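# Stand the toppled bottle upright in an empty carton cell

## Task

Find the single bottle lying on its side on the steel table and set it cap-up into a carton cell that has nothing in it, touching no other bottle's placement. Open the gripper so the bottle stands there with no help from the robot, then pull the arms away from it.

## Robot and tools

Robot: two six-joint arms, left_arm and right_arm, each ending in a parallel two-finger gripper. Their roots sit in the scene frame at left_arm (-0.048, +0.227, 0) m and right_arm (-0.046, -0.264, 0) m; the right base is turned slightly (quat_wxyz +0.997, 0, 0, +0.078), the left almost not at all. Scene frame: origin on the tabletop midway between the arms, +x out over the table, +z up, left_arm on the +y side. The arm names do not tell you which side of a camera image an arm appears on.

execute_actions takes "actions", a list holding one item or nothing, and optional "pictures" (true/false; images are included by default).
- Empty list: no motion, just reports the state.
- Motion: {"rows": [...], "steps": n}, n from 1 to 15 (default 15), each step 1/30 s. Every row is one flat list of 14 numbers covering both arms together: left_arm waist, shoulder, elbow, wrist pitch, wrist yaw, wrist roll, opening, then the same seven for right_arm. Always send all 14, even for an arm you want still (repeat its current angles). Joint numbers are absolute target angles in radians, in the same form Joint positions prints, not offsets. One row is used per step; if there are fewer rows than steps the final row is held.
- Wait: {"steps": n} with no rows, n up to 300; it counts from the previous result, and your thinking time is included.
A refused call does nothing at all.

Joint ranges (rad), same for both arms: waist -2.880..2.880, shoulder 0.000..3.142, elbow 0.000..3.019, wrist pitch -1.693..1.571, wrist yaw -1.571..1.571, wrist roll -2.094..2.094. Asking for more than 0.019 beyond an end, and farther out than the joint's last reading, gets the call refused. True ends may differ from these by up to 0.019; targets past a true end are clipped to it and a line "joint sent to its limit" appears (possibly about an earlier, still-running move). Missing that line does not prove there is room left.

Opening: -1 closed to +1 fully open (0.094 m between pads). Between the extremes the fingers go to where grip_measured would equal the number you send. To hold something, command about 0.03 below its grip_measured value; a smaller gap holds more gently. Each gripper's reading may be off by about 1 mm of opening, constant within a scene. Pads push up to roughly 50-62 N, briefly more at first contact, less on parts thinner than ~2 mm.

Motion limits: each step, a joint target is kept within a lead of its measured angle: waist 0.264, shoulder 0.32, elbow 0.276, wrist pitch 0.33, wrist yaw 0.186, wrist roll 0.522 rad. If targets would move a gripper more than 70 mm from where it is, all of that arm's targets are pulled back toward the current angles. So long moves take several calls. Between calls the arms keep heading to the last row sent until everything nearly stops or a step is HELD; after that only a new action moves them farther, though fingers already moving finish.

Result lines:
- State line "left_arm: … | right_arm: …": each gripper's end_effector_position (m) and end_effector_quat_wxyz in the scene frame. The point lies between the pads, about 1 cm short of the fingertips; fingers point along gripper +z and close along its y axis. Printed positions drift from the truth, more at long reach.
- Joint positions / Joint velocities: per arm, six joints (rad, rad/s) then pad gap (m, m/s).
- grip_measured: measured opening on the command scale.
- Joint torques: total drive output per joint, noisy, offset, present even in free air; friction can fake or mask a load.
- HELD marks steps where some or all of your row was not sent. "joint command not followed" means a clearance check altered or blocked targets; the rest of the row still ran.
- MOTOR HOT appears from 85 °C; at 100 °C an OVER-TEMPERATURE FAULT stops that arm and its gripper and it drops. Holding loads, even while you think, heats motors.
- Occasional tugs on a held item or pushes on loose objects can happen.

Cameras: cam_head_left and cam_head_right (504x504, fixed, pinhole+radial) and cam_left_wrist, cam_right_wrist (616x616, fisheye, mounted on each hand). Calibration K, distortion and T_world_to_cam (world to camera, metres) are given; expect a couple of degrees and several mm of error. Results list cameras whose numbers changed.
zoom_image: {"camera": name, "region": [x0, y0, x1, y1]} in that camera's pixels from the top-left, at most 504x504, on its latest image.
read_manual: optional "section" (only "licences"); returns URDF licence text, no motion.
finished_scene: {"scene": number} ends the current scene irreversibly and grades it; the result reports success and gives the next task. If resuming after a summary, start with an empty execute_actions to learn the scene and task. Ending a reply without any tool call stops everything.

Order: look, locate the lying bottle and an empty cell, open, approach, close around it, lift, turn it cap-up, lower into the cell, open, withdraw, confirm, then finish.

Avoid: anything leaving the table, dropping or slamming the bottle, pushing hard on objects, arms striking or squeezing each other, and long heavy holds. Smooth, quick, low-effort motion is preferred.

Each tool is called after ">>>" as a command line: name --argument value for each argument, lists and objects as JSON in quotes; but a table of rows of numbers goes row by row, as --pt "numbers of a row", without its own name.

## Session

>>> execute_actions --actions '[]'

Scene clock: 0.00 s of 5440.00 s.
left_arm: end_effector_position=(+0.0564, -0.0339, +0.1369) grip_measured=+1.000 end_effector_quat_wxyz=(-0.058, -0.354, +0.932, -0.053) | right_arm: end_effector_position=(+0.4003, -0.1882, +0.2049) grip_measured=+1.000 end_effector_quat_wxyz=(+0.020, -0.701, +0.712, +0.032)
Joint positions: left_arm=[-1.103  1.049  0.751 -1.177  0.125 -1.843  0.094] | right_arm=[-0.015  1.537  1.376 -1.416 -0.076 -1.413  0.094]
Joint velocities: left_arm=[-0.024  0.015 -0.007 -0.002 -0.022 -0.095  0.   ] | right_arm=[-0.005 -0.015 -0.002  0.002 -0.022 -0.11   0.   ]
Joint torques (N m, as the arm reports them, + toward a larger angle): no reading
Motor temperatures (°C, as the motors report them): left_arm=[26 27 27 26 25 26] | right_arm=[27 28 26 25 27 27]
camera_calibration (this result's frames):
cam_left_wrist: T_world_to_cam=[[0.675717, -0.735028, 0.0560309, -0.0726761], [-0.551814, -0.453957, 0.699589, -0.0772009], [-0.488782, -0.503643, -0.712346, 0.237151], [0, 0, 0, 1]] pos_world=[0.122423, 0.0309747, 0.227015]
cam_right_wrist: T_world_to_cam=[[0.999472, -0.022963, -0.0229906, -0.401801], [-0.00748163, -0.851147, 0.524874, -0.26225], [-0.031621, -0.524425, -0.850869, 0.208527], [0, 0, 0, 1]] pos_world=[0.406221, -0.123082, 0.30584]

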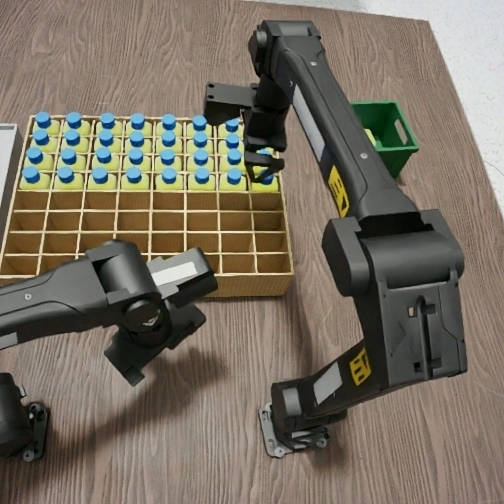

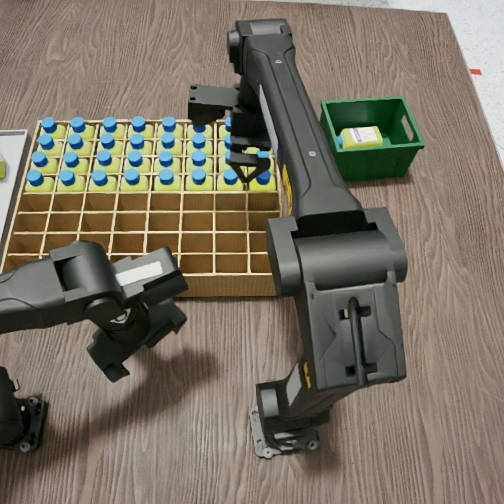

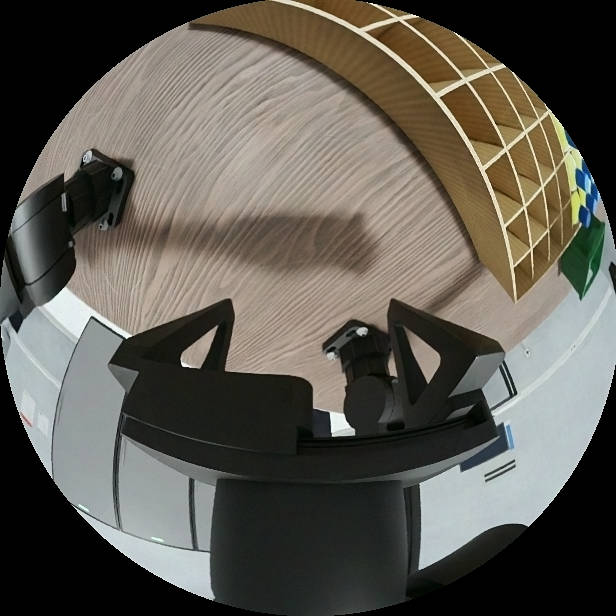

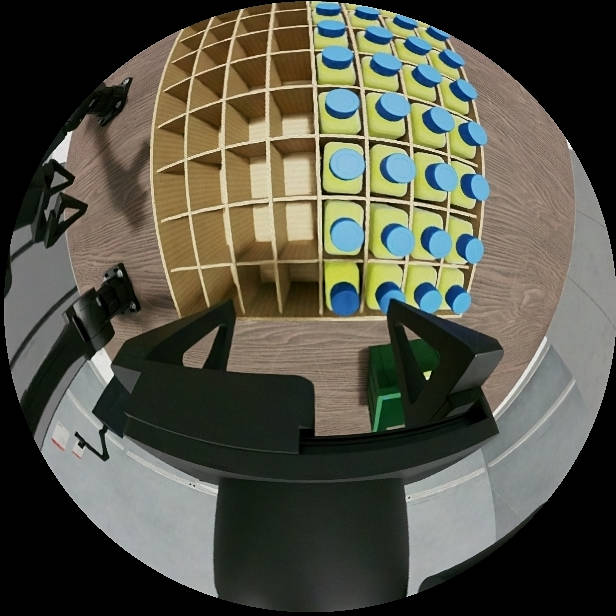

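>>> execute_actions --actions '[{"rows":[[-0.8,1.0,1.1,-1.4,0,-1,1,-0.75,1.25,1.1,-1.4,-1.0,-1.8,1]]}]' --pictures false

>>> execute_actions --actions '[{"rows":[[0.3,1.3,1.5,-1.6,0,0,1,-0.75,1.25,0.92,-1.4,-1.0,-1.8,1]]}]' --pictures false

>>> execute_actions --actions '[{"steps":50}]'

Scene clock: 2.00 s of 5440.00 s.
left_arm: end_effector_position=(+0.1708, -0.0016, +0.2789) grip_measured=+1.000 end_effector_quat_wxyz=(+0.076, -0.147, +0.980, -0.109) | right_arm: end_effector_position=(+0.3189, -0.3628, +0.2900) grip_measured=+1.000 end_effector_quat_wxyz=(+0.449, -0.469, +0.744, +0.157)
Joint positions: left_arm=[-0.796  0.991  1.074 -1.386  0.002 -1.102  0.094] | right_arm=[-0.809  1.248  1.109 -1.401 -0.992 -1.761  0.094]
Joint velocities: left_arm=[-0.005 -0.142  0.012 -0.056 -0.007  0.564  0.   ] | right_arm=[-0.269  0.005 -0.042 -0.012 -0.007 -0.198  0.   ]
Joint torques (N m, as the arm reports them, + toward a larger angle): left_arm=[-2.31 -1.66 13.5   0.47 -0.19  0.14] | right_arm=[ 5.69 -7.96  9.78 -0.16 -0.79 -0.13]
Motor temperatures (°C, as the motors report them): left_arm=[26 27 28 26 25 26] | right_arm=[27 29 26 25 27 27]
Steps of this call (steps 1 to 45: nothing new was sent; steps 46 to 60: all 15 steps of this action). Readings (joint positions):
46: left_arm=[-1.094 1.049 0.759 -1.199 0.103 -1.804] | right_arm=[-0.025 1.525 1.357 -1.408 -0.126 -1.443]
47: left_arm=[-1.067 1.049 0.774 -1.234 0.079 -1.758] | right_arm=[-0.043 1.499 1.316 -1.401 -0.183 -1.478]
49: left_arm=[-0.990 1.046 0.818 -1.286 0.046 -1.665] | right_arm=[-0.114 1.427 1.220 -1.401 -0.308 -1.546]
53: left_arm=[-0.856 1.036 0.941 -1.351 0.011 -1.430] | right_arm=[-0.372 1.297 1.113 -1.401 -0.631 -1.666]
60: the state above

Scene clock: 2.50 s of 5440.00 s.
left_arm: end_effector_position=(+0.3463, +0.2029, +0.2974) grip_measured=+1.000 end_effector_quat_wxyz=(+0.035, -0.112, +0.993, -0.009) | right_arm: end_effector_position=(+0.2802, -0.3100, +0.2170) grip_measured=+1.000 end_effector_quat_wxyz=(+0.416, -0.459, +0.746, +0.247)
Joint positions: left_arm=[-0.05   1.328  1.402 -1.572  0.006 -0.282  0.094] | right_arm=[-0.749  1.246  0.899 -1.396 -0.999 -1.79   0.094]
Joint velocities: left_arm=[ 1.705 -0.015  0.046 -0.1   -0.022  1.077  0.   ] | right_arm=[-0.005  0.005 -0.007 -0.002  0.051 -0.11   0.   ]
Joint torques (N m, as the arm reports them, + toward a larger angle): left_arm=[-2.77 -8.62 15.87  0.15 -0.2   0.11] | right_arm=[-0.83 -6.67 11.57 -0.51 -0.55 -0.1 ]
Motor temperatures (°C, as the motors report them): left_arm=[26 27 28 26 25 26] | right_arm=[27 29 27 25 27 27]
Steps of this call (steps 1 to 15: all 15 steps of this action). Readings (joint positions):
1: left_arm=[-0.782 1.004 1.090 -1.421 0.007 -1.048] | right_arm=[-0.812 1.247 1.091 -1.397 -0.999 -1.766]
2: left_arm=[-0.749 1.036 1.126 -1.469 0.007 -0.989] | right_arm=[-0.805 1.238 1.056 -1.396 -1.002 -1.770]
4: left_arm=[-0.656 1.127 1.213 -1.520 0.007 -0.876] | right_arm=[-0.781 1.233 0.968 -1.396 -1.002 -1.777]
8: left_arm=[-0.452 1.275 1.355 -1.553 0.007 -0.643] | right_arm=[-0.749 1.246 0.899 -1.396 -0.999 -1.786]
15: the state above

Scene clock: 4.17 s of 5440.00 s.
left_arm: end_effector_position=(+0.3303, +0.3414, +0.3246) grip_measured=+1.000 end_effector_quat_wxyz=(+0.060, -0.152, +0.986, +0.010) | right_arm: end_effector_position=(+0.2802, -0.3100, +0.2170) grip_measured=+1.000 end_effector_quat_wxyz=(+0.416, -0.459, +0.745, +0.246)
Joint positions: left_arm=[ 0.301  1.305  1.449 -1.593 -0.003 -0.013  0.094] | right_arm=[-0.749  1.246  0.899 -1.396 -0.999 -1.791  0.094]
Joint velocities: left_arm=[-0.024 -0.005 -0.002 -0.002  0.022  0.051  0.   ] | right_arm=[ 0.005 -0.015 -0.007  0.012  0.007 -0.022  0.   ]
Joint torques (N m, as the arm reports them, + toward a larger angle): left_arm=[-2.42 -7.14 15.61  0.42  0.09  0.15] | right_arm=[-0.19 -6.43 11.65 -0.65 -0.58 -0.14]
Motor temperatures (°C, as the motors report them): left_arm=[26 27 29 26 25 26] | right_arm=[27 29 27 25 27 27]
Steps of this call (steps 1 to 45: the robot went on to your last target; steps 46 to 50: nothing new was sent). Readings (joint positions):
1: left_arm=[0.010 1.328 1.404 -1.574 0.006 -0.250] | right_arm=[-0.749 1.246 0.899 -1.396 -0.999 -1.790]
2: left_arm=[0.070 1.328 1.406 -1.575 0.006 -0.222] | right_arm=[-0.749 1.246 0.899 -1.396 -0.999 -1.790]
4: left_arm=[0.188 1.328 1.412 -1.580 0.005 -0.165] | right_arm=[-0.749 1.246 0.899 -1.396 -0.999 -1.791]
8: left_arm=[0.340 1.324 1.440 -1.589 -0.004 -0.078] | right_arm=[-0.749 1.246 0.899 -1.396 -0.999 -1.791]
50: the state above
All arms were judged still, so your last target was given up. Only a new action makes them travel on or press farther. Fingers that are still opening or closing keep moving.
camera_calibration (this result's frames):
cam_left_wrist: T_world_to_cam=[[0.313963, -0.949435, -0.000284343, 0.218613], [-0.829445, -0.27443, 0.486527, 0.212561], [-0.462004, -0.152516, -0.873665, 0.617359], [0, 0, 0, 1]] pos_world=[0.392894, 0.360049, 0.436011]
cam_right_wrist: T_world_to_cam=[[0.889706, -0.456498, 0.00577923, -0.39415], [-0.421589, -0.826394, -0.373276, -0.0545012], [0.175176, 0.32967, -0.927702, 0.374693], [0, 0, 0, 1]] pos_world=[0.262063, -0.348493, 0.329538]

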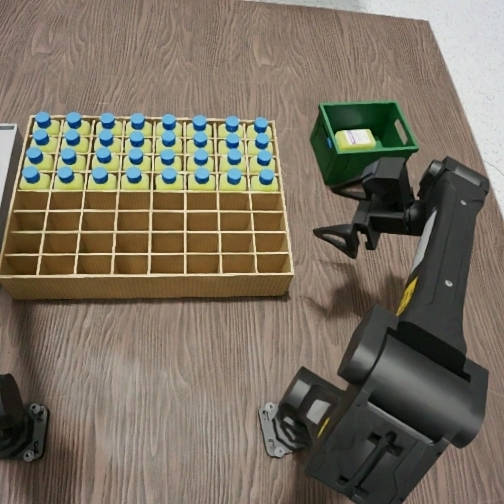

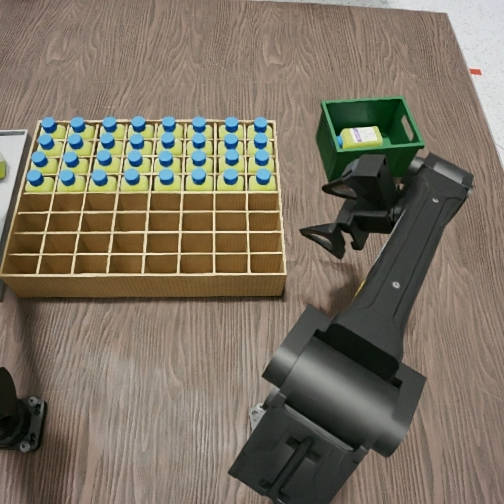

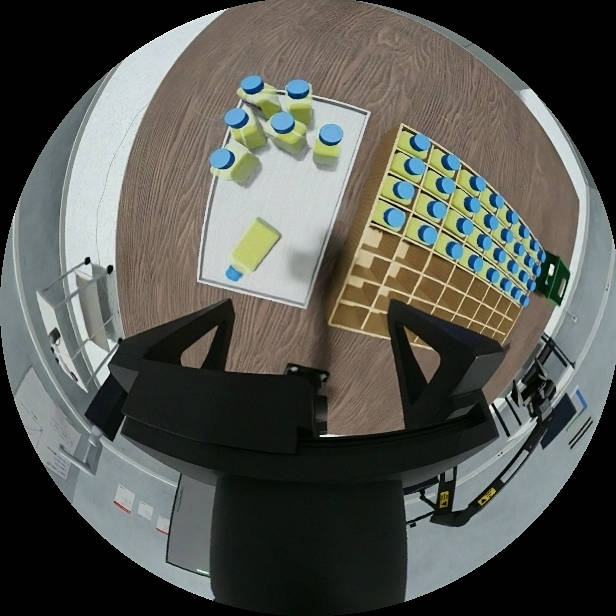

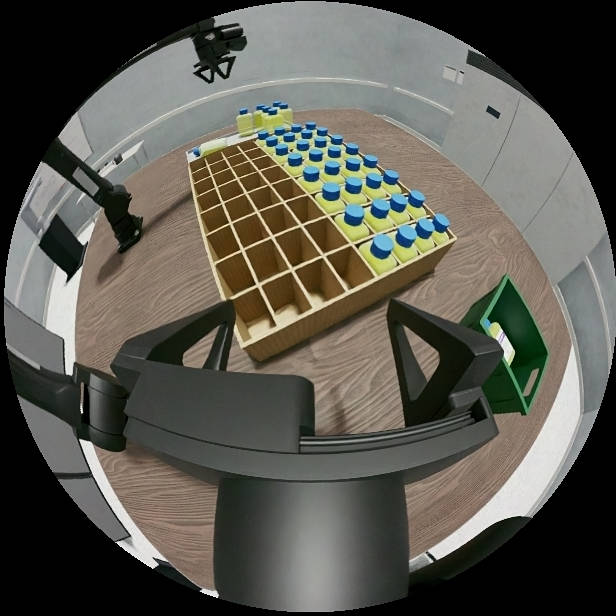

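>>> execute_actions --actions '[{"rows":[[0.768,1.36,0.93,-1.1,0,-1.96,0.4,-0.75,1.25,0.92,-1.4,-1.0,-1.8,1]]}]' --pictures false

>>> execute_actions --actions '[{"steps":40}]'

Scene clock: 7.20 s of 5440.00 s.
left_arm: end_effector_position=(+0.2006, +0.4744, +0.0961) grip_measured=+0.403 end_effector_quat_wxyz=(+0.012, +0.746, -0.666, -0.002) | right_arm: end_effector_position=(+0.2802, -0.3100, +0.2170) grip_measured=+1.000 end_effector_quat_wxyz=(+0.416, -0.459, +0.745, +0.246)
Joint positions: left_arm=[ 0.79   1.38   0.909 -1.125 -0.002 -0.901  0.066] | right_arm=[-0.749  1.246  0.899 -1.396 -0.999 -1.791  0.094]
Joint velocities: left_arm=[ 0.444  0.171 -0.339  0.056 -0.081 -2.806  0.   ] | right_arm=[-0.015  0.005 -0.017  0.002 -0.022 -0.022  0.   ]
Joint torques (N m, as the arm reports them, + toward a larger angle): left_arm=[-6.57 -8.8  13.43  1.   -0.05  0.03] | right_arm=[-0.53 -5.8  11.54 -0.43 -0.59 -0.1 ]
Motor temperatures (°C, as the motors report them): left_arm=[26 27 30 26 25 26] | right_arm=[27 29 28 25 28 27]
Steps of this call (steps 1 to 76: nothing new was sent; steps 77 to 91: all 15 steps of this action). Readings (joint positions):
77: left_arm=[0.309 1.303 1.431 -1.563 0.000 -0.046] | right_arm=[-0.749 1.246 0.899 -1.396 -0.999 -1.791]
78: left_arm=[0.325 1.295 1.401 -1.514 0.001 -0.086] | right_arm=[-0.749 1.246 0.899 -1.396 -0.999 -1.791]
80: left_arm=[0.382 1.293 1.325 -1.424 0.001 -0.164] | right_arm=[-0.749 1.246 0.899 -1.396 -0.999 -1.791]
84: left_arm=[0.527 1.316 1.156 -1.271 0.001 -0.324] | right_arm=[-0.749 1.246 0.899 -1.396 -0.999 -1.791]
91: the state above

Scene clock: 8.53 s of 5440.00 s.
left_arm: end_effector_position=(+0.2051, +0.4704, +0.0967) grip_measured=+0.403 end_effector_quat_wxyz=(+0.003, +0.977, -0.213, -0.003) | right_arm: end_effector_position=(+0.2802, -0.3100, +0.2170) grip_measured=+1.000 end_effector_quat_wxyz=(+0.416, -0.459, +0.745, +0.246)
Joint positions: left_arm=[ 0.773  1.369  0.9   -1.11  -0.002 -1.947  0.066] | right_arm=[-0.749  1.246  0.899 -1.396 -0.999 -1.791  0.094]
Joint velocities: left_arm=[ 0.005  0.015  0.007  0.017  0.051 -0.007 -0.001] | right_arm=[ 0.005 -0.015  0.012  0.007 -0.11   0.095  0.   ]
Joint torques (N m, as the arm reports them, + toward a larger angle): left_arm=[-2.77 -7.15 12.2   0.72 -0.06 -0.04] | right_arm=[-0.69 -5.69 11.35 -0.34 -0.56 -0.09]
Motor temperatures (°C, as the motors report them): left_arm=[26 27 30 26 25 26] | right_arm=[27 29 28 25 28 27]
Steps of this call (steps 1 to 40: the robot went on to your last target). Readings (joint positions):
1: left_arm=[0.800 1.385 0.902 -1.123 -0.002 -1.001] | right_arm=[-0.749 1.246 0.899 -1.396 -0.999 -1.791]
2: left_arm=[0.800 1.385 0.900 -1.121 -0.002 -1.100] | right_arm=[-0.749 1.246 0.899 -1.396 -0.999 -1.791]
4: left_arm=[0.791 1.380 0.900 -1.112 -0.002 -1.298] | right_arm=[-0.749 1.246 0.899 -1.396 -0.999 -1.791]
8: left_arm=[0.774 1.370 0.900 -1.110 -0.002 -1.659] | right_arm=[-0.749 1.246 0.899 -1.396 -0.999 -1.791]
40: the state above
camera_calibration (this result's frames):
cam_left_wrist: T_world_to_cam=[[0.404186, 0.914651, -0.00693895, -0.514421], [0.743068, -0.323921, 0.585598, -0.0538534], [0.53337, -0.241847, -0.810572, 0.211863], [0, 0, 0, 1]] pos_world=[0.134937, 0.50431, 0.199697]
cam_right_wrist: T_world_to_cam=[[0.889706, -0.456498, 0.00577923, -0.39415], [-0.421589, -0.826394, -0.373276, -0.0545012], [0.175176, 0.32967, -0.927702, 0.374693], [0, 0, 0, 1]] pos_world=[0.262063, -0.348493, 0.329538]

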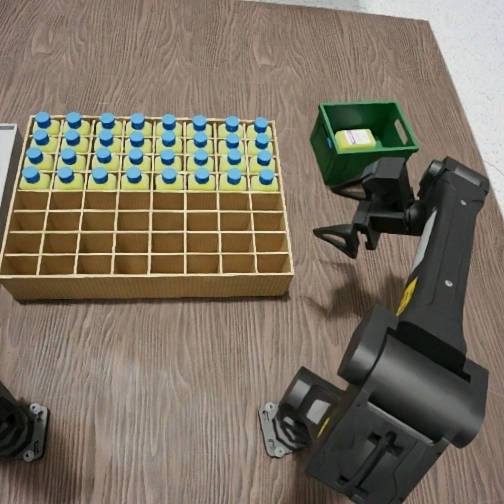

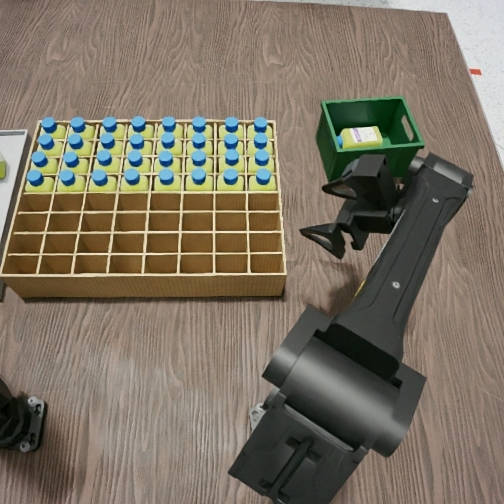

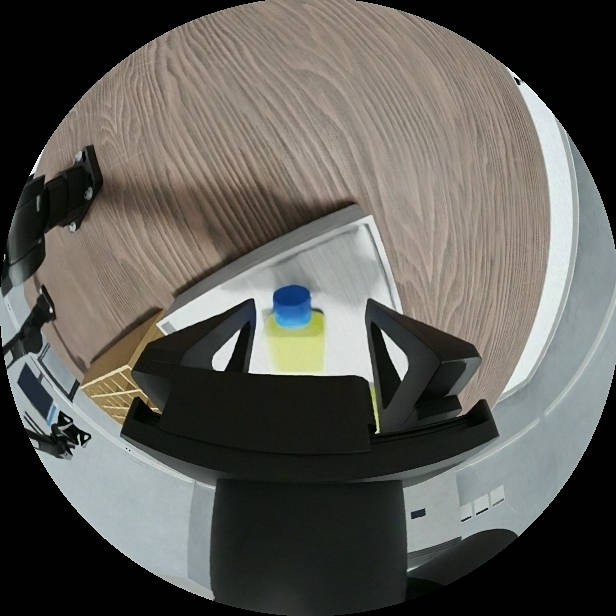

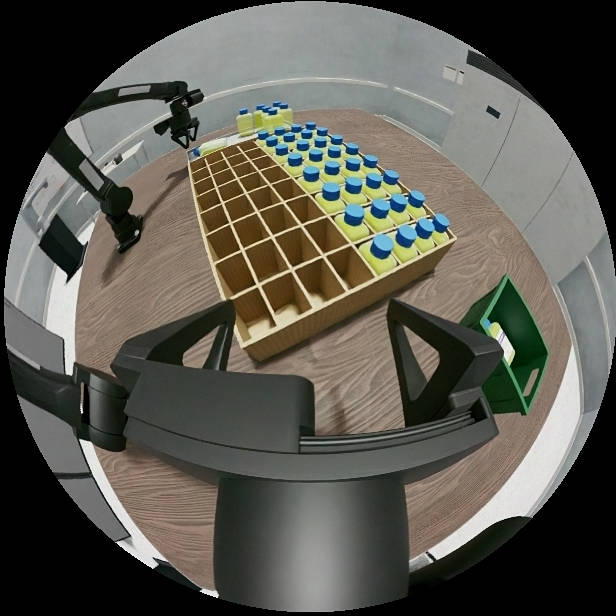

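>>> execute_actions --actions '[{"rows":[[0.708,1.36,0.92,-1.13,0,-2.04,0.4,-0.75,1.25,0.92,-1.4,-1.0,-1.8,1]]}]' --pictures false

>>> execute_actions --actions '[{"rows":[[0.708,1.405,0.852,-0.995,0,-2.04,0.4,-0.75,1.25,0.92,-1.4,-1.0,-1.8,1]]}]'

Scene clock: 11.77 s of 5440.00 s.
left_arm: end_effector_position=(+0.2187, +0.4506, +0.0967) grip_measured=+0.403 end_effector_quat_wxyz=(+0.008, +0.978, -0.208, -0.007) | right_arm: end_effector_position=(+0.2802, -0.3100, +0.2170) grip_measured=+1.000 end_effector_quat_wxyz=(+0.416, -0.459, +0.745, +0.246)
Joint positions: left_arm=[ 0.705  1.369  0.9   -1.122 -0.002 -2.025  0.066] | right_arm=[-0.749  1.246  0.899 -1.396 -0.999 -1.791  0.094]
Joint velocities: left_arm=[-0.005  0.005  0.007 -0.007 -0.007 -0.051 -0.   ] | right_arm=[-0.005  0.005 -0.002 -0.017 -0.037  0.037  0.   ]
Joint torques (N m, as the arm reports them, + toward a larger angle): left_arm=[-1.98 -6.82 11.28  0.06 -0.05 -0.06] | right_arm=[-0.29 -6.24 11.6  -0.48 -0.6  -0.09]
Motor temperatures (°C, as the motors report them): left_arm=[26 27 30 26 25 26] | right_arm=[27 29 28 25 28 27]
Steps of this call (steps 1 to 15: the robot went on to your last target; steps 16 to 82: nothing new was sent; steps 83 to 97: all 15 steps of this action). Readings (joint positions):
83: left_arm=[0.769 1.369 0.900 -1.112 -0.002 -1.960] | right_arm=[-0.749 1.246 0.899 -1.396 -0.999 -1.791]
84: left_arm=[0.759 1.369 0.900 -1.115 -0.002 -1.974] | right_arm=[-0.749 1.246 0.899 -1.396 -0.999 -1.791]
86: left_arm=[0.732 1.369 0.900 -1.120 -0.002 -1.993] | right_arm=[-0.749 1.246 0.899 -1.396 -0.999 -1.791]
90: left_arm=[0.705 1.369 0.900 -1.122 -0.002 -2.014] | right_arm=[-0.749 1.246 0.899 -1.396 -0.999 -1.791]
97: the state above

Scene clock: 12.27 s of 5440.00 s.
left_arm: end_effector_position=(+0.2205, +0.4522, +0.0647) grip_measured=+0.403 end_effector_quat_wxyz=(-0.001, +0.978, -0.207, -0.000) | right_arm: end_effector_position=(+0.2802, -0.3100, +0.2170) grip_measured=+1.000 end_effector_quat_wxyz=(+0.416, -0.459, +0.745, +0.246)
Joint positions: left_arm=[ 0.705  1.409  0.844 -1.004 -0.002 -2.027  0.066] | right_arm=[-0.749  1.246  0.899 -1.396 -0.999 -1.791  0.094]
Joint velocities: left_arm=[-0.005 -0.005  0.007  0.007  0.022  0.066 -0.   ] | right_arm=[-0.015  0.005 -0.012  0.002  0.022 -0.022  0.   ]
Joint torques (N m, as the arm reports them, + toward a larger angle): left_arm=[-2.14 -6.82  9.78  0.71 -0.06 -0.05] | right_arm=[-0.39 -5.89 11.53 -0.48 -0.56 -0.16]
Motor temperatures (°C, as the motors report them): left_arm=[26 27 30 26 25 26] | right_arm=[27 29 28 25 28 27]
Steps of this call (steps 1 to 15: all 15 steps of this action). Readings (joint positions):
1: left_arm=[0.705 1.370 0.893 -1.097 -0.002 -2.025] | right_arm=[-0.749 1.246 0.899 -1.396 -0.999 -1.791]
2: left_arm=[0.705 1.372 0.882 -1.059 -0.002 -2.025] | right_arm=[-0.749 1.246 0.899 -1.396 -0.999 -1.791]
4: left_arm=[0.705 1.386 0.862 -1.021 -0.002 -2.026] | right_arm=[-0.749 1.246 0.899 -1.396 -0.999 -1.791]
8: left_arm=[0.705 1.408 0.844 -1.007 -0.002 -2.027] | right_arm=[-0.749 1.246 0.899 -1.396 -0.999 -1.791]
15: the state above
camera_calibration (this result's frames):
cam_left_wrist: T_world_to_cam=[[0.393008, 0.919534, 0.00160225, -0.504496], [0.743038, -0.3186, 0.588548, -0.0550488], [0.5417, -0.230114, -0.808461, 0.166049], [0, 0, 0, 1]] pos_world=[0.149226, 0.484573, 0.167451]
cam_right_wrist: T_world_to_cam=[[0.889706, -0.456498, 0.00577923, -0.39415], [-0.421589, -0.826394, -0.373276, -0.0545012], [0.175176, 0.32967, -0.927702, 0.374693], [0, 0, 0, 1]] pos_world=[0.262063, -0.348493, 0.329538]

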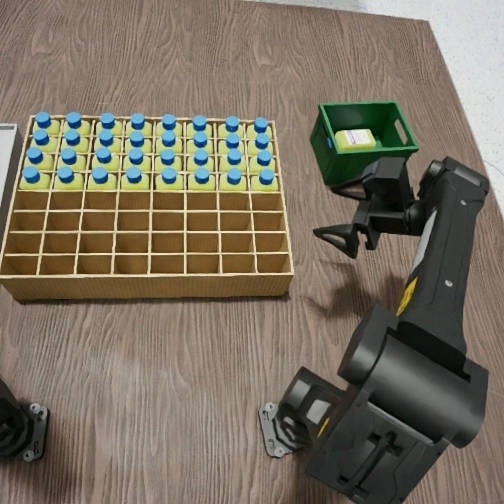

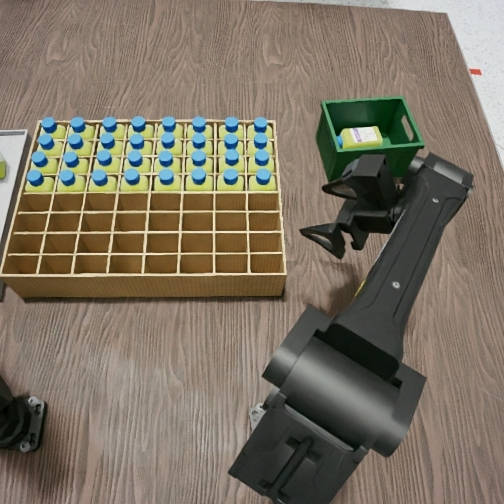

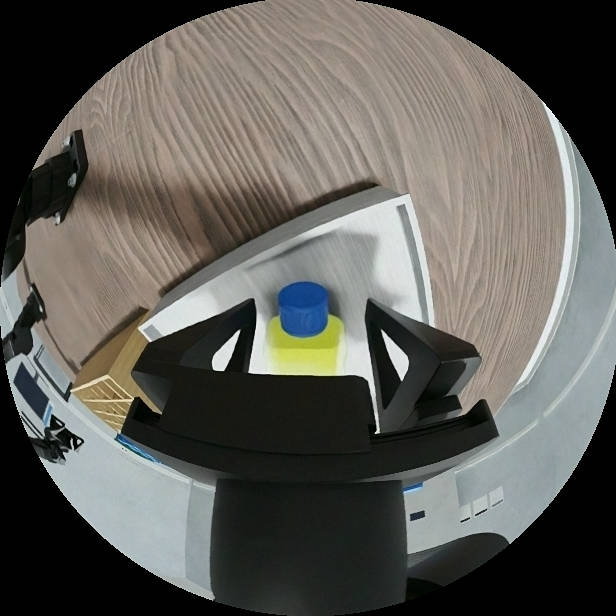

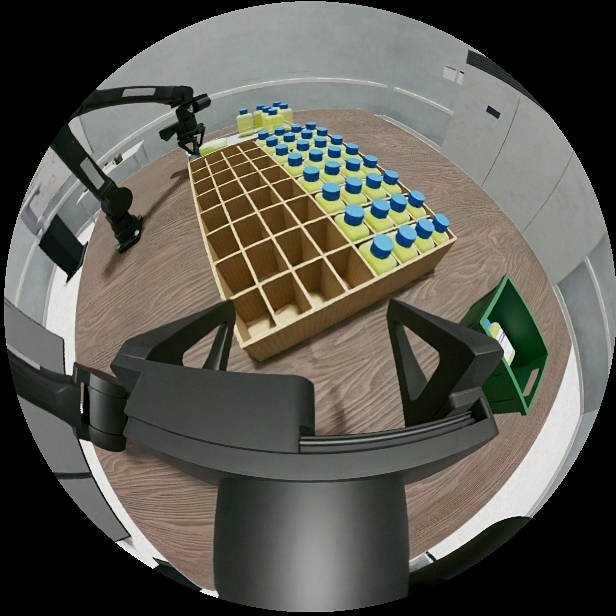

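About 8 mm lower.

>>> execute_actions --actions '[{"rows":[[0.708,1.44,0.852,-0.995,0,-2.04,0.4,-0.75,1.25,0.92,-1.4,-1.0,-1.8,1]]}]' --pictures false

>>> execute_actions --actions '[{"rows":[[0.708,1.44,0.852,-0.995,0,-2.04,-0.55,-0.75,1.25,0.92,-1.4,-1.0,-1.8,1]]}]' --pictures false

>>> execute_actions --actions '[{"rows":[[0.708,1.36,0.94,-1.1,0,-2.04,-0.55,-0.75,1.25,0.92,-1.4,-1.0,-1.8,1]]}]' --pictures false

>>> execute_actions --actions '[{"rows":[[0.708,1.2,1.2,-1.4,0,-2.04,-0.55,-0.75,1.25,0.92,-1.4,-1.0,-1.8,1]]}]' --pictures false

>>> execute_actions --actions '[{"rows":[[0,1.1,1.0,0.1,-0.5,0,-0.55,-0.75,1.25,0.92,-1.4,-1.0,-1.8,1]]}]' --pictures false

>>> execute_actions --actions '[{"steps":25}]' --pictures false

>>> execute_actions --actions '[{"rows":[[-1.25,1.2,0.65,0.6,-1.27,0,-0.55,-0.75,1.25,0.92,-1.4,-1.0,-1.8,1]]}]' --pictures false

>>> execute_actions --actions '[{"steps":25}]' --pictures false

>>> execute_actions --actions '[{"rows":[[-1.25,1.41,0.52,0.95,-1.27,0,-0.55,-0.75,1.25,0.92,-1.4,-1.0,-1.8,1]]}]' --pictures false

>>> execute_actions --actions '[{"steps":10}]'

>>> zoom_image --camera "cam_right_wrist" --region '[150,150,300,300]'

Scene clock: 18.20 s of 5440.00 s.
left_arm: end_effector_position=(+0.2190, +0.4509, +0.0549) grip_measured=+0.403 end_effector_quat_wxyz=(+0.010, +0.978, -0.207, -0.009) | right_arm: end_effector_position=(+0.2802, -0.3100, +0.2170) grip_measured=+1.000 end_effector_quat_wxyz=(+0.416, -0.459, +0.745, +0.246)
Joint positions: left_arm=[ 0.705  1.439  0.844 -1.003 -0.002 -2.027  0.066] | right_arm=[-0.749  1.246  0.899 -1.396 -0.999 -1.791  0.094]
Joint velocities: left_arm=[ 0.005 -0.005 -0.002  0.002 -0.022  0.007 -0.   ] | right_arm=[-0.005 -0.015  0.007  0.012  0.022 -0.066  0.   ]
Joint torques (N m, as the arm reports them, + toward a larger angle): left_arm=[-2.18 -7.07  9.45  0.6  -0.06 -0.06] | right_arm=[-0.68 -6.21 11.36 -0.59 -0.51 -0.05]
Motor temperatures (°C, as the motors report them): left_arm=[26 28 31 26 25 26] | right_arm=[27 29 29 25 28 27]
Steps of this call (steps 1 to 15: the robot went on to your last target; steps 16 to 90: nothing new was sent; then 2.43 s passed at rest; steps 91 to 105: all 15 steps of this action). Readings (joint positions):
91: left_arm=[0.705 1.411 0.844 -1.004 -0.002 -2.027] | right_arm=[-0.749 1.246 0.899 -1.396 -0.999 -1.791]
92: left_arm=[0.705 1.415 0.844 -1.003 -0.002 -2.027] | right_arm=[-0.749 1.246 0.899 -1.396 -0.999 -1.791]
94: left_arm=[0.705 1.426 0.844 -1.003 -0.002 -2.027] | right_arm=[-0.749 1.246 0.899 -1.396 -0.999 -1.791]
98: left_arm=[0.705 1.438 0.844 -1.003 -0.002 -2.027] | right_arm=[-0.749 1.246 0.899 -1.396 -0.999 -1.791]
105: the state above

Scene clock: 18.70 s of 5440.00 s.
left_arm: end_effector_position=(+0.2191, +0.4510, +0.0549) grip_measured=-0.411 end_effector_quat_wxyz=(+0.010, +0.978, -0.206, -0.009) | right_arm: end_effector_position=(+0.2802, -0.3100, +0.2170) grip_measured=+1.000 end_effector_quat_wxyz=(+0.416, -0.459, +0.745, +0.246)
Joint positions: left_arm=[ 0.705  1.439  0.844 -1.003 -0.002 -2.028  0.028] | right_arm=[-0.749  1.246  0.899 -1.396 -0.999 -1.791  0.094]
Joint velocities: left_arm=[-0.024  0.005 -0.007  0.012 -0.007  0.066 -0.001] | right_arm=[ 0.005 -0.005 -0.017  0.007 -0.051  0.007  0.   ]
Joint torques (N m, as the arm reports them, + toward a larger angle): left_arm=[-2.17 -6.75  9.5   0.62 -0.06 -0.05] | right_arm=[-0.41 -5.61 11.35 -0.67 -0.58 -0.07]
Motor temperatures (°C, as the motors report them): left_arm=[26 28 31 26 25 26] | right_arm=[27 29 29 25 28 27]
Steps of this call (steps 1 to 15: all 15 steps of this action). Readings (joint positions):
1: left_arm=[0.705 1.439 0.844 -1.003 -0.002 -2.028] | right_arm=[-0.749 1.246 0.899 -1.396 -0.999 -1.791]
2: left_arm=[0.705 1.439 0.844 -1.003 -0.002 -2.028] | right_arm=[-0.749 1.246 0.899 -1.396 -0.999 -1.791]
4: left_arm=[0.705 1.439 0.844 -1.003 -0.002 -2.028] | right_arm=[-0.749 1.246 0.899 -1.396 -0.999 -1.791]
8: left_arm=[0.705 1.439 0.844 -1.003 -0.002 -2.028] | right_arm=[-0.749 1.246 0.899 -1.396 -0.999 -1.791]
15: the state above

Scene clock: 19.20 s of 5440.00 s.
left_arm: end_effector_position=(+0.2223, +0.4537, +0.0969) grip_measured=-0.411 end_effector_quat_wxyz=(-0.004, +0.979, -0.206, +0.002) | right_arm: end_effector_position=(+0.2802, -0.3100, +0.2170) grip_measured=+1.000 end_effector_quat_wxyz=(+0.416, -0.459, +0.745, +0.246)
Joint positions: left_arm=[ 0.705  1.363  0.894 -1.093 -0.002 -2.029  0.028] | right_arm=[-0.749  1.246  0.899 -1.396 -0.999 -1.791  0.094]
Joint velocities: left_arm=[-0.015 -0.005 -0.007 -0.007 -0.022 -0.051  0.   ] | right_arm=[ 0.005 -0.024 -0.012  0.002 -0.022 -0.007  0.   ]
Joint torques (N m, as the arm reports them, + toward a larger angle): left_arm=[-1.91 -6.55 13.65  0.16 -0.06 -0.04] | right_arm=[-0.64 -6.81 11.49 -0.65 -0.51 -0.1 ]
Motor temperatures (°C, as the motors report them): left_arm=[26 28 31 26 25 26] | right_arm=[27 29 29 25 28 27]
Steps of this call (steps 1 to 15: all 15 steps of this action). Readings (joint positions):
1: left_arm=[0.705 1.435 0.849 -1.020 -0.002 -2.029] | right_arm=[-0.749 1.246 0.899 -1.396 -0.999 -1.791]
2: left_arm=[0.705 1.428 0.856 -1.048 -0.002 -2.029] | right_arm=[-0.749 1.246 0.899 -1.396 -0.999 -1.791]
4: left_arm=[0.705 1.402 0.867 -1.080 -0.002 -2.029] | right_arm=[-0.749 1.246 0.899 -1.396 -0.999 -1.791]
8: left_arm=[0.705 1.365 0.889 -1.092 -0.002 -2.029] | right_arm=[-0.749 1.246 0.899 -1.396 -0.999 -1.791]
15: the state above

Scene clock: 19.70 s of 5440.00 s.
left_arm: end_effector_position=(+0.2310, +0.4610, +0.2518) grip_measured=-0.411 end_effector_quat_wxyz=(-0.059, +0.976, -0.205, +0.045) | right_arm: end_effector_position=(+0.2802, -0.3100, +0.2170) grip_measured=+1.000 end_effector_quat_wxyz=(+0.416, -0.459, +0.745, +0.246)
Joint positions: left_arm=[ 0.705  1.195  1.162 -1.388 -0.002 -2.03   0.028] | right_arm=[-0.749  1.246  0.899 -1.396 -0.999 -1.791  0.094]
Joint velocities: left_arm=[ 0.005 -0.2    0.149 -0.032  0.095  0.066 -0.001] | right_arm=[ 0.005 -0.005 -0.007  0.007  0.081 -0.051  0.   ]
Joint torques (N m, as the arm reports them, + toward a larger angle): left_arm=[-2.17 -4.15 13.46  0.32 -0.04 -0.02] | right_arm=[-0.08 -6.64 11.48 -0.54 -0.53 -0.07]
Motor temperatures (°C, as the motors report them): left_arm=[26 28 31 26 25 26] | right_arm=[27 29 29 25 28 27]
Steps of this call (steps 1 to 15: all 15 steps of this action). Readings (joint positions):
1: left_arm=[0.705 1.361 0.903 -1.120 -0.002 -2.030] | right_arm=[-0.749 1.246 0.899 -1.396 -0.999 -1.791]
2: left_arm=[0.705 1.357 0.915 -1.165 -0.002 -2.030] | right_arm=[-0.749 1.246 0.899 -1.396 -0.999 -1.791]
4: left_arm=[0.705 1.336 0.945 -1.236 -0.002 -2.030] | right_arm=[-0.749 1.246 0.899 -1.396 -0.999 -1.791]
8: left_arm=[0.705 1.279 1.029 -1.329 -0.002 -2.030] | right_arm=[-0.749 1.246 0.899 -1.396 -0.999 -1.791]
15: the state above

Scene clock: 20.20 s of 5440.00 s.
left_arm: end_effector_position=(+0.4598, +0.2917, +0.3557) grip_measured=-0.411 end_effector_quat_wxyz=(+0.571, -0.463, +0.675, -0.064) | right_arm: end_effector_position=(+0.2802, -0.3100, +0.2170) grip_measured=+1.000 end_effector_quat_wxyz=(+0.416, -0.459, +0.745, +0.246)
Joint positions: left_arm=[-0.022  1.125  0.97  -0.238 -0.485 -0.904  0.028] | right_arm=[-0.749  1.246  0.899 -1.396 -0.999 -1.791  0.094]
Joint velocities: left_arm=[-0.337  0.015 -0.002  2.767 -0.022  2.615 -0.001] | right_arm=[-0.024 -0.005 -0.007 -0.007  0.022 -0.037  0.   ]
Joint torques (N m, as the arm reports them, + toward a larger angle): left_arm=[ 0.75 -7.15 14.65  1.81 -0.78  0.12] | right_arm=[ 0.03 -6.02 11.43 -0.58 -0.6  -0.03]
Motor temperatures (°C, as the motors report them): left_arm=[26 28 31 26 25 26] | right_arm=[27 29 29 25 28 27]
Steps of this call (steps 1 to 15: all 15 steps of this action). Readings (joint positions):
1: left_arm=[0.683 1.178 1.142 -1.328 -0.089 -1.954] | right_arm=[-0.749 1.246 0.899 -1.396 -0.999 -1.791]
2: left_arm=[0.639 1.151 1.100 -1.224 -0.190 -1.870] | right_arm=[-0.749 1.246 0.899 -1.396 -0.999 -1.791]
4: left_arm=[0.510 1.117 1.025 -1.054 -0.364 -1.709] | right_arm=[-0.749 1.246 0.899 -1.396 -0.999 -1.791]
8: left_arm=[0.255 1.120 0.977 -0.796 -0.472 -1.458] | right_arm=[-0.749 1.246 0.899 -1.396 -0.999 -1.791]
15: the state above

Scene clock: 21.03 s of 5440.00 s.
left_arm: end_effector_position=(+0.4689, +0.3023, +0.4326) grip_measured=-0.411 end_effector_quat_wxyz=(+0.666, -0.170, +0.707, +0.170) | right_arm: end_effector_position=(+0.2802, -0.3100, +0.2170) grip_measured=+1.000 end_effector_quat_wxyz=(+0.416, -0.459, +0.745, +0.246)
Joint positions: left_arm=[-0.005  1.107  0.97   0.074 -0.498 -0.017  0.028] | right_arm=[-0.749  1.246  0.899 -1.396 -0.999 -1.791  0.094]
Joint velocities: left_arm=[ 0.005 -0.015 -0.007 -0.017 -0.066 -0.007 -0.001] | right_arm=[-0.015 -0.005  0.007 -0.002  0.007 -0.066  0.   ]
Joint torques (N m, as the arm reports them, + toward a larger angle): left_arm=[-2.01 -5.95 14.92  2.75 -0.16  0.14] | right_arm=[-0.17 -5.66 11.36 -0.43 -0.53 -0.11]
Motor temperatures (°C, as the motors report them): left_arm=[26 28 31 26 25 26] | right_arm=[27 29 29 25 28 27]
Steps of this call (steps 1 to 25: the robot went on to your last target). Readings (joint positions):
1: left_arm=[-0.028 1.125 0.970 -0.142 -0.485 -0.813] | right_arm=[-0.749 1.246 0.899 -1.396 -0.999 -1.791]
2: left_arm=[-0.029 1.125 0.970 -0.059 -0.486 -0.716] | right_arm=[-0.749 1.246 0.899 -1.396 -0.999 -1.791]
4: left_arm=[-0.022 1.118 0.970 0.038 -0.493 -0.517] | right_arm=[-0.749 1.246 0.899 -1.396 -0.999 -1.791]
8: left_arm=[-0.006 1.107 0.970 0.073 -0.498 -0.217] | right_arm=[-0.749 1.246 0.899 -1.396 -0.999 -1.791]
25: the state above

Scene clock: 21.53 s of 5440.00 s.
left_arm: end_effector_position=(+0.3558, +0.0699, +0.2767) grip_measured=-0.412 end_effector_quat_wxyz=(+0.670, -0.149, +0.701, +0.194) | right_arm: end_effector_position=(+0.2802, -0.3100, +0.2170) grip_measured=+1.000 end_effector_quat_wxyz=(+0.416, -0.459, +0.745, +0.246)
Joint positions: left_arm=[-0.747  1.24   0.617  0.538 -1.244 -0.008  0.028] | right_arm=[-0.749  1.246  0.899 -1.396 -0.999 -1.791  0.094]
Joint velocities: left_arm=[-1.89  -0.034 -0.012  0.232 -0.154 -0.081 -0.001] | right_arm=[ 0.005 -0.005 -0.022 -0.012 -0.022  0.081  0.   ]
Joint torques (N m, as the arm reports them, + toward a larger angle): left_arm=[-2.05 -6.89 11.93  2.21 -0.31  0.08] | right_arm=[-0.4  -6.08 11.43 -0.4  -0.55 -0.11]
Motor temperatures (°C, as the motors report them): left_arm=[26 28 31 26 25 26] | right_arm=[27 29 29 25 28 27]
Steps of this call (steps 1 to 15: all 15 steps of this action). Readings (joint positions):
1: left_arm=[-0.014 1.110 0.953 0.105 -0.536 -0.017] | right_arm=[-0.749 1.246 0.899 -1.396 -0.999 -1.791]
2: left_arm=[-0.033 1.110 0.926 0.156 -0.584 -0.016] | right_arm=[-0.749 1.246 0.899 -1.396 -0.999 -1.791]
4: left_arm=[-0.092 1.117 0.850 0.249 -0.676 -0.015] | right_arm=[-0.749 1.246 0.899 -1.396 -0.999 -1.791]
8: left_arm=[-0.283 1.176 0.696 0.438 -0.924 -0.012] | right_arm=[-0.749 1.246 0.899 -1.396 -0.999 -1.791]
15: the state above

Scene clock: 22.37 s of 5440.00 s.
left_arm: end_effector_position=(+0.2282, -0.0991, +0.2911) grip_measured=-0.412 end_effector_quat_wxyz=(+0.705, +0.002, +0.709, +0.006) | right_arm: end_effector_position=(+0.2802, -0.3100, +0.2170) grip_measured=+1.000 end_effector_quat_wxyz=(+0.416, -0.459, +0.745, +0.246)
Joint positions: left_arm=[-1.252  1.216  0.617  0.58  -1.267 -0.008  0.028] | right_arm=[-0.749  1.246  0.899 -1.396 -0.999 -1.791  0.094]
Joint velocities: left_arm=[0.005 0.005 0.002 0.002 0.051 0.051 0.001] | right_arm=[-0.015 -0.024 -0.012 -0.007  0.051 -0.066  0.   ]
Joint torques (N m, as the arm reports them, + toward a larger angle): left_arm=[-2.19 -6.14 13.18  2.18 -0.18  0.1 ] | right_arm=[-0.59 -5.85 11.53 -0.62 -0.56 -0.07]
Motor temperatures (°C, as the motors report them): left_arm=[26 28 31 26 25 26] | right_arm=[27 29 29 25 28 27]
Steps of this call (steps 1 to 25: the robot went on to your last target). Readings (joint positions):
1: left_arm=[-0.811 1.239 0.617 0.546 -1.249 -0.008] | right_arm=[-0.749 1.246 0.899 -1.396 -0.999 -1.791]
2: left_arm=[-0.875 1.237 0.617 0.552 -1.252 -0.008] | right_arm=[-0.749 1.246 0.899 -1.396 -0.999 -1.791]
4: left_arm=[-1.004 1.237 0.617 0.559 -1.256 -0.008] | right_arm=[-0.749 1.246 0.899 -1.396 -0.999 -1.791]
8: left_arm=[-1.240 1.233 0.617 0.573 -1.259 -0.008] | right_arm=[-0.749 1.246 0.899 -1.396 -0.999 -1.791]
25: the state above

Scene clock: 22.87 s of 5440.00 s.
left_arm: end_effector_position=(+0.2260, -0.0919, +0.2102) grip_measured=-0.412 end_effector_quat_wxyz=(+0.708, -0.007, +0.707, +0.001) | right_arm: end_effector_position=(+0.2802, -0.3100, +0.2170) grip_measured=+1.000 end_effector_quat_wxyz=(+0.416, -0.459, +0.745, +0.246)
Joint positions: left_arm=[-1.252  1.423  0.497  0.93  -1.272 -0.005  0.028] | right_arm=[-0.749  1.246  0.899 -1.396 -0.999 -1.791  0.094]
Joint velocities: left_arm=[ 0.005 -0.005 -0.002 -0.007  0.022 -0.007  0.001] | right_arm=[-0.015  0.005  0.007 -0.002 -0.007  0.022  0.   ]
Joint torques (N m, as the arm reports them, + toward a larger angle): left_arm=[-1.98 -6.41 10.04  2.08  0.03  0.09] | right_arm=[-0.09 -6.79 11.31 -0.51 -0.54 -0.07]
Motor temperatures (°C, as the motors report them): left_arm=[26 28 31 26 25 26] | right_arm=[27 29 29 25 28 27]
Steps of this call (steps 1 to 15: all 15 steps of this action). Readings (joint positions):
1: left_arm=[-1.252 1.234 0.603 0.652 -1.269 -0.006] | right_arm=[-0.749 1.246 0.899 -1.396 -0.999 -1.791]
2: left_arm=[-1.252 1.266 0.586 0.765 -1.270 -0.006] | right_arm=[-0.749 1.246 0.899 -1.396 -0.999 -1.791]
4: left_arm=[-1.252 1.351 0.550 0.882 -1.270 -0.006] | right_arm=[-0.749 1.246 0.899 -1.396 -0.999 -1.791]
8: left_arm=[-1.252 1.453 0.497 0.916 -1.275 -0.006] | right_arm=[-0.749 1.246 0.899 -1.396 -0.999 -1.791]
15: the state above

Scene clock: 23.20 s of 5440.00 s.
left_arm: end_effector_position=(+0.2260, -0.0919, +0.2102) grip_measured=-0.412 end_effector_quat_wxyz=(+0.708, -0.008, +0.707, +0.001) | right_arm: end_effector_position=(+0.2802, -0.3100, +0.2170) grip_measured=+1.000 end_effector_quat_wxyz=(+0.416, -0.459, +0.745, +0.246)
Joint positions: left_arm=[-1.252  1.423  0.497  0.931 -1.272 -0.005  0.028] | right_arm=[-0.749  1.246  0.899 -1.396 -0.999 -1.791  0.094]
Joint velocities: left_arm=[-0.005 -0.015 -0.032  0.012 -0.037 -0.007  0.   ] | right_arm=[-0.015 -0.005 -0.002 -0.012 -0.022  0.051  0.   ]
Joint torques (N m, as the arm reports them, + toward a larger angle): left_arm=[-2.27 -6.52 10.07  2.05  0.05  0.09] | right_arm=[-0.11 -6.35 11.28 -0.47 -0.53 -0.06]
Motor temperatures (°C, as the motors report them): left_arm=[26 28 31 26 25 26] | right_arm=[27 29 29 25 28 27]
Steps of this call (steps 1 to 10: the robot went on to your last target). Readings (joint positions):
1: left_arm=[-1.252 1.423 0.497 0.930 -1.272 -0.005] | right_arm=[-0.749 1.246 0.899 -1.396 -0.999 -1.791]
2: left_arm=[-1.252 1.423 0.497 0.930 -1.272 -0.005] | right_arm=[-0.749 1.246 0.899 -1.396 -0.999 -1.791]
4: left_arm=[-1.252 1.423 0.497 0.930 -1.272 -0.005] | right_arm=[-0.749 1.246 0.899 -1.396 -0.999 -1.791]
8: left_arm=[-1.252 1.423 0.497 0.930 -1.272 -0.005] | right_arm=[-0.749 1.246 0.899 -1.396 -0.999 -1.791]
10: the state above
camera_calibration (this result's frames):
cam_left_wrist: T_world_to_cam=[[0.0120785, -0.999671, 0.0226158, -0.101316], [-0.587859, -0.0253952, -0.808565, 0.303321], [0.808873, -0.00352869, -0.587973, 0.0695874], [0, 0, 0, 1]] pos_world=[0.123246, -0.0933344, 0.288461]
cam_right_wrist: T_world_to_cam=[[0.889706, -0.456498, 0.00577923, -0.39415], [-0.421589, -0.826394, -0.373276, -0.0545012], [0.175176, 0.32967, -0.927702, 0.374693], [0, 0, 0, 1]] pos_world=[0.262063, -0.348493, 0.329538]

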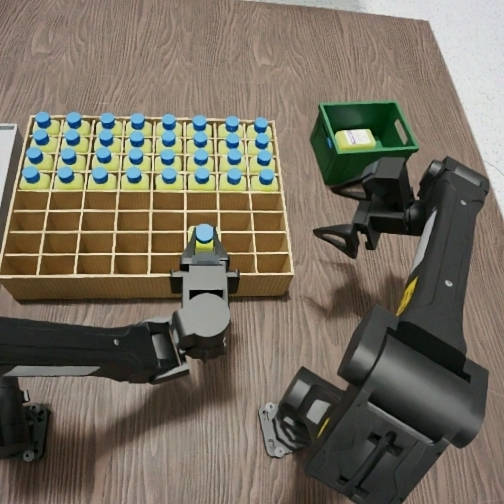

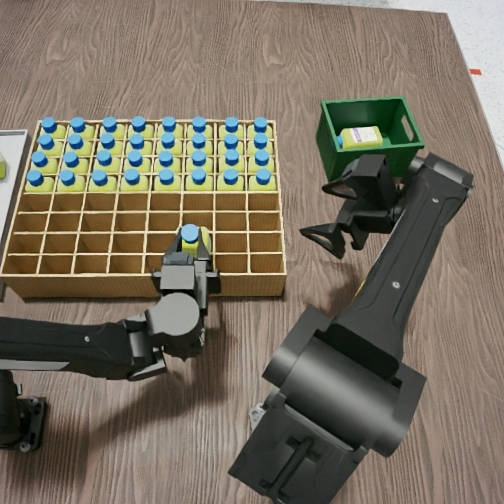

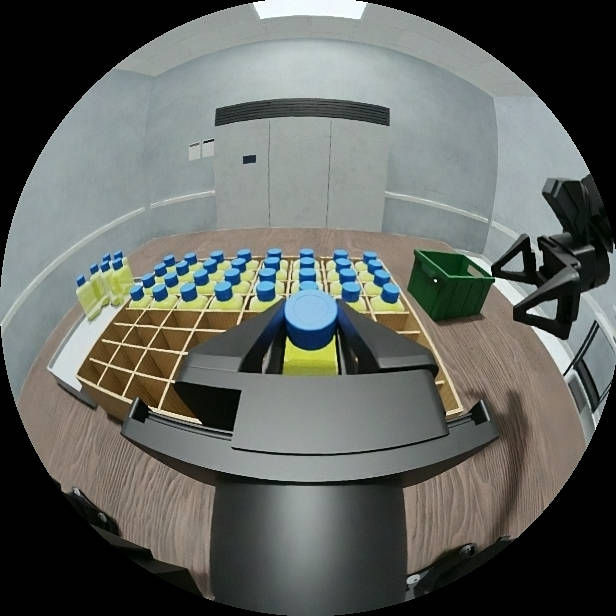

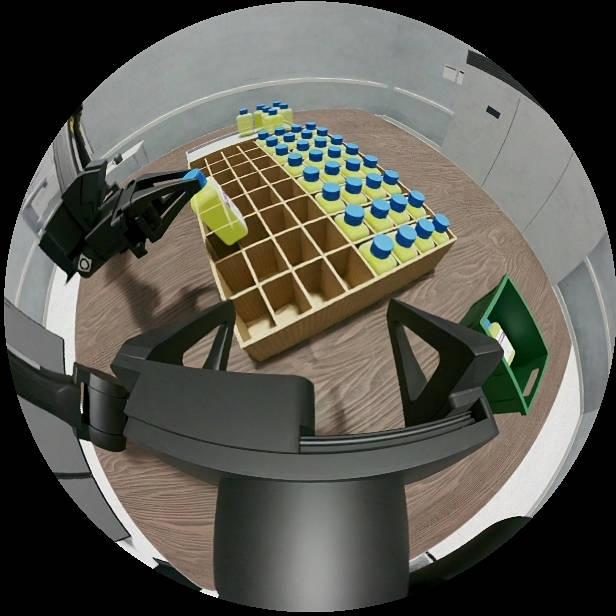

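Region (150, 150, 300, 300) of cam_right_wrist's 616x616 image, scaled by 3.360, with more detail than that image has.

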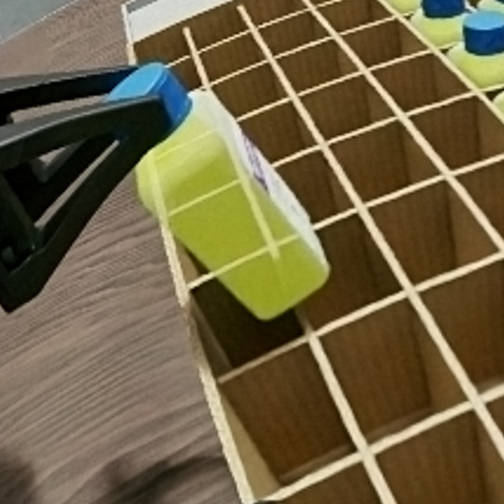

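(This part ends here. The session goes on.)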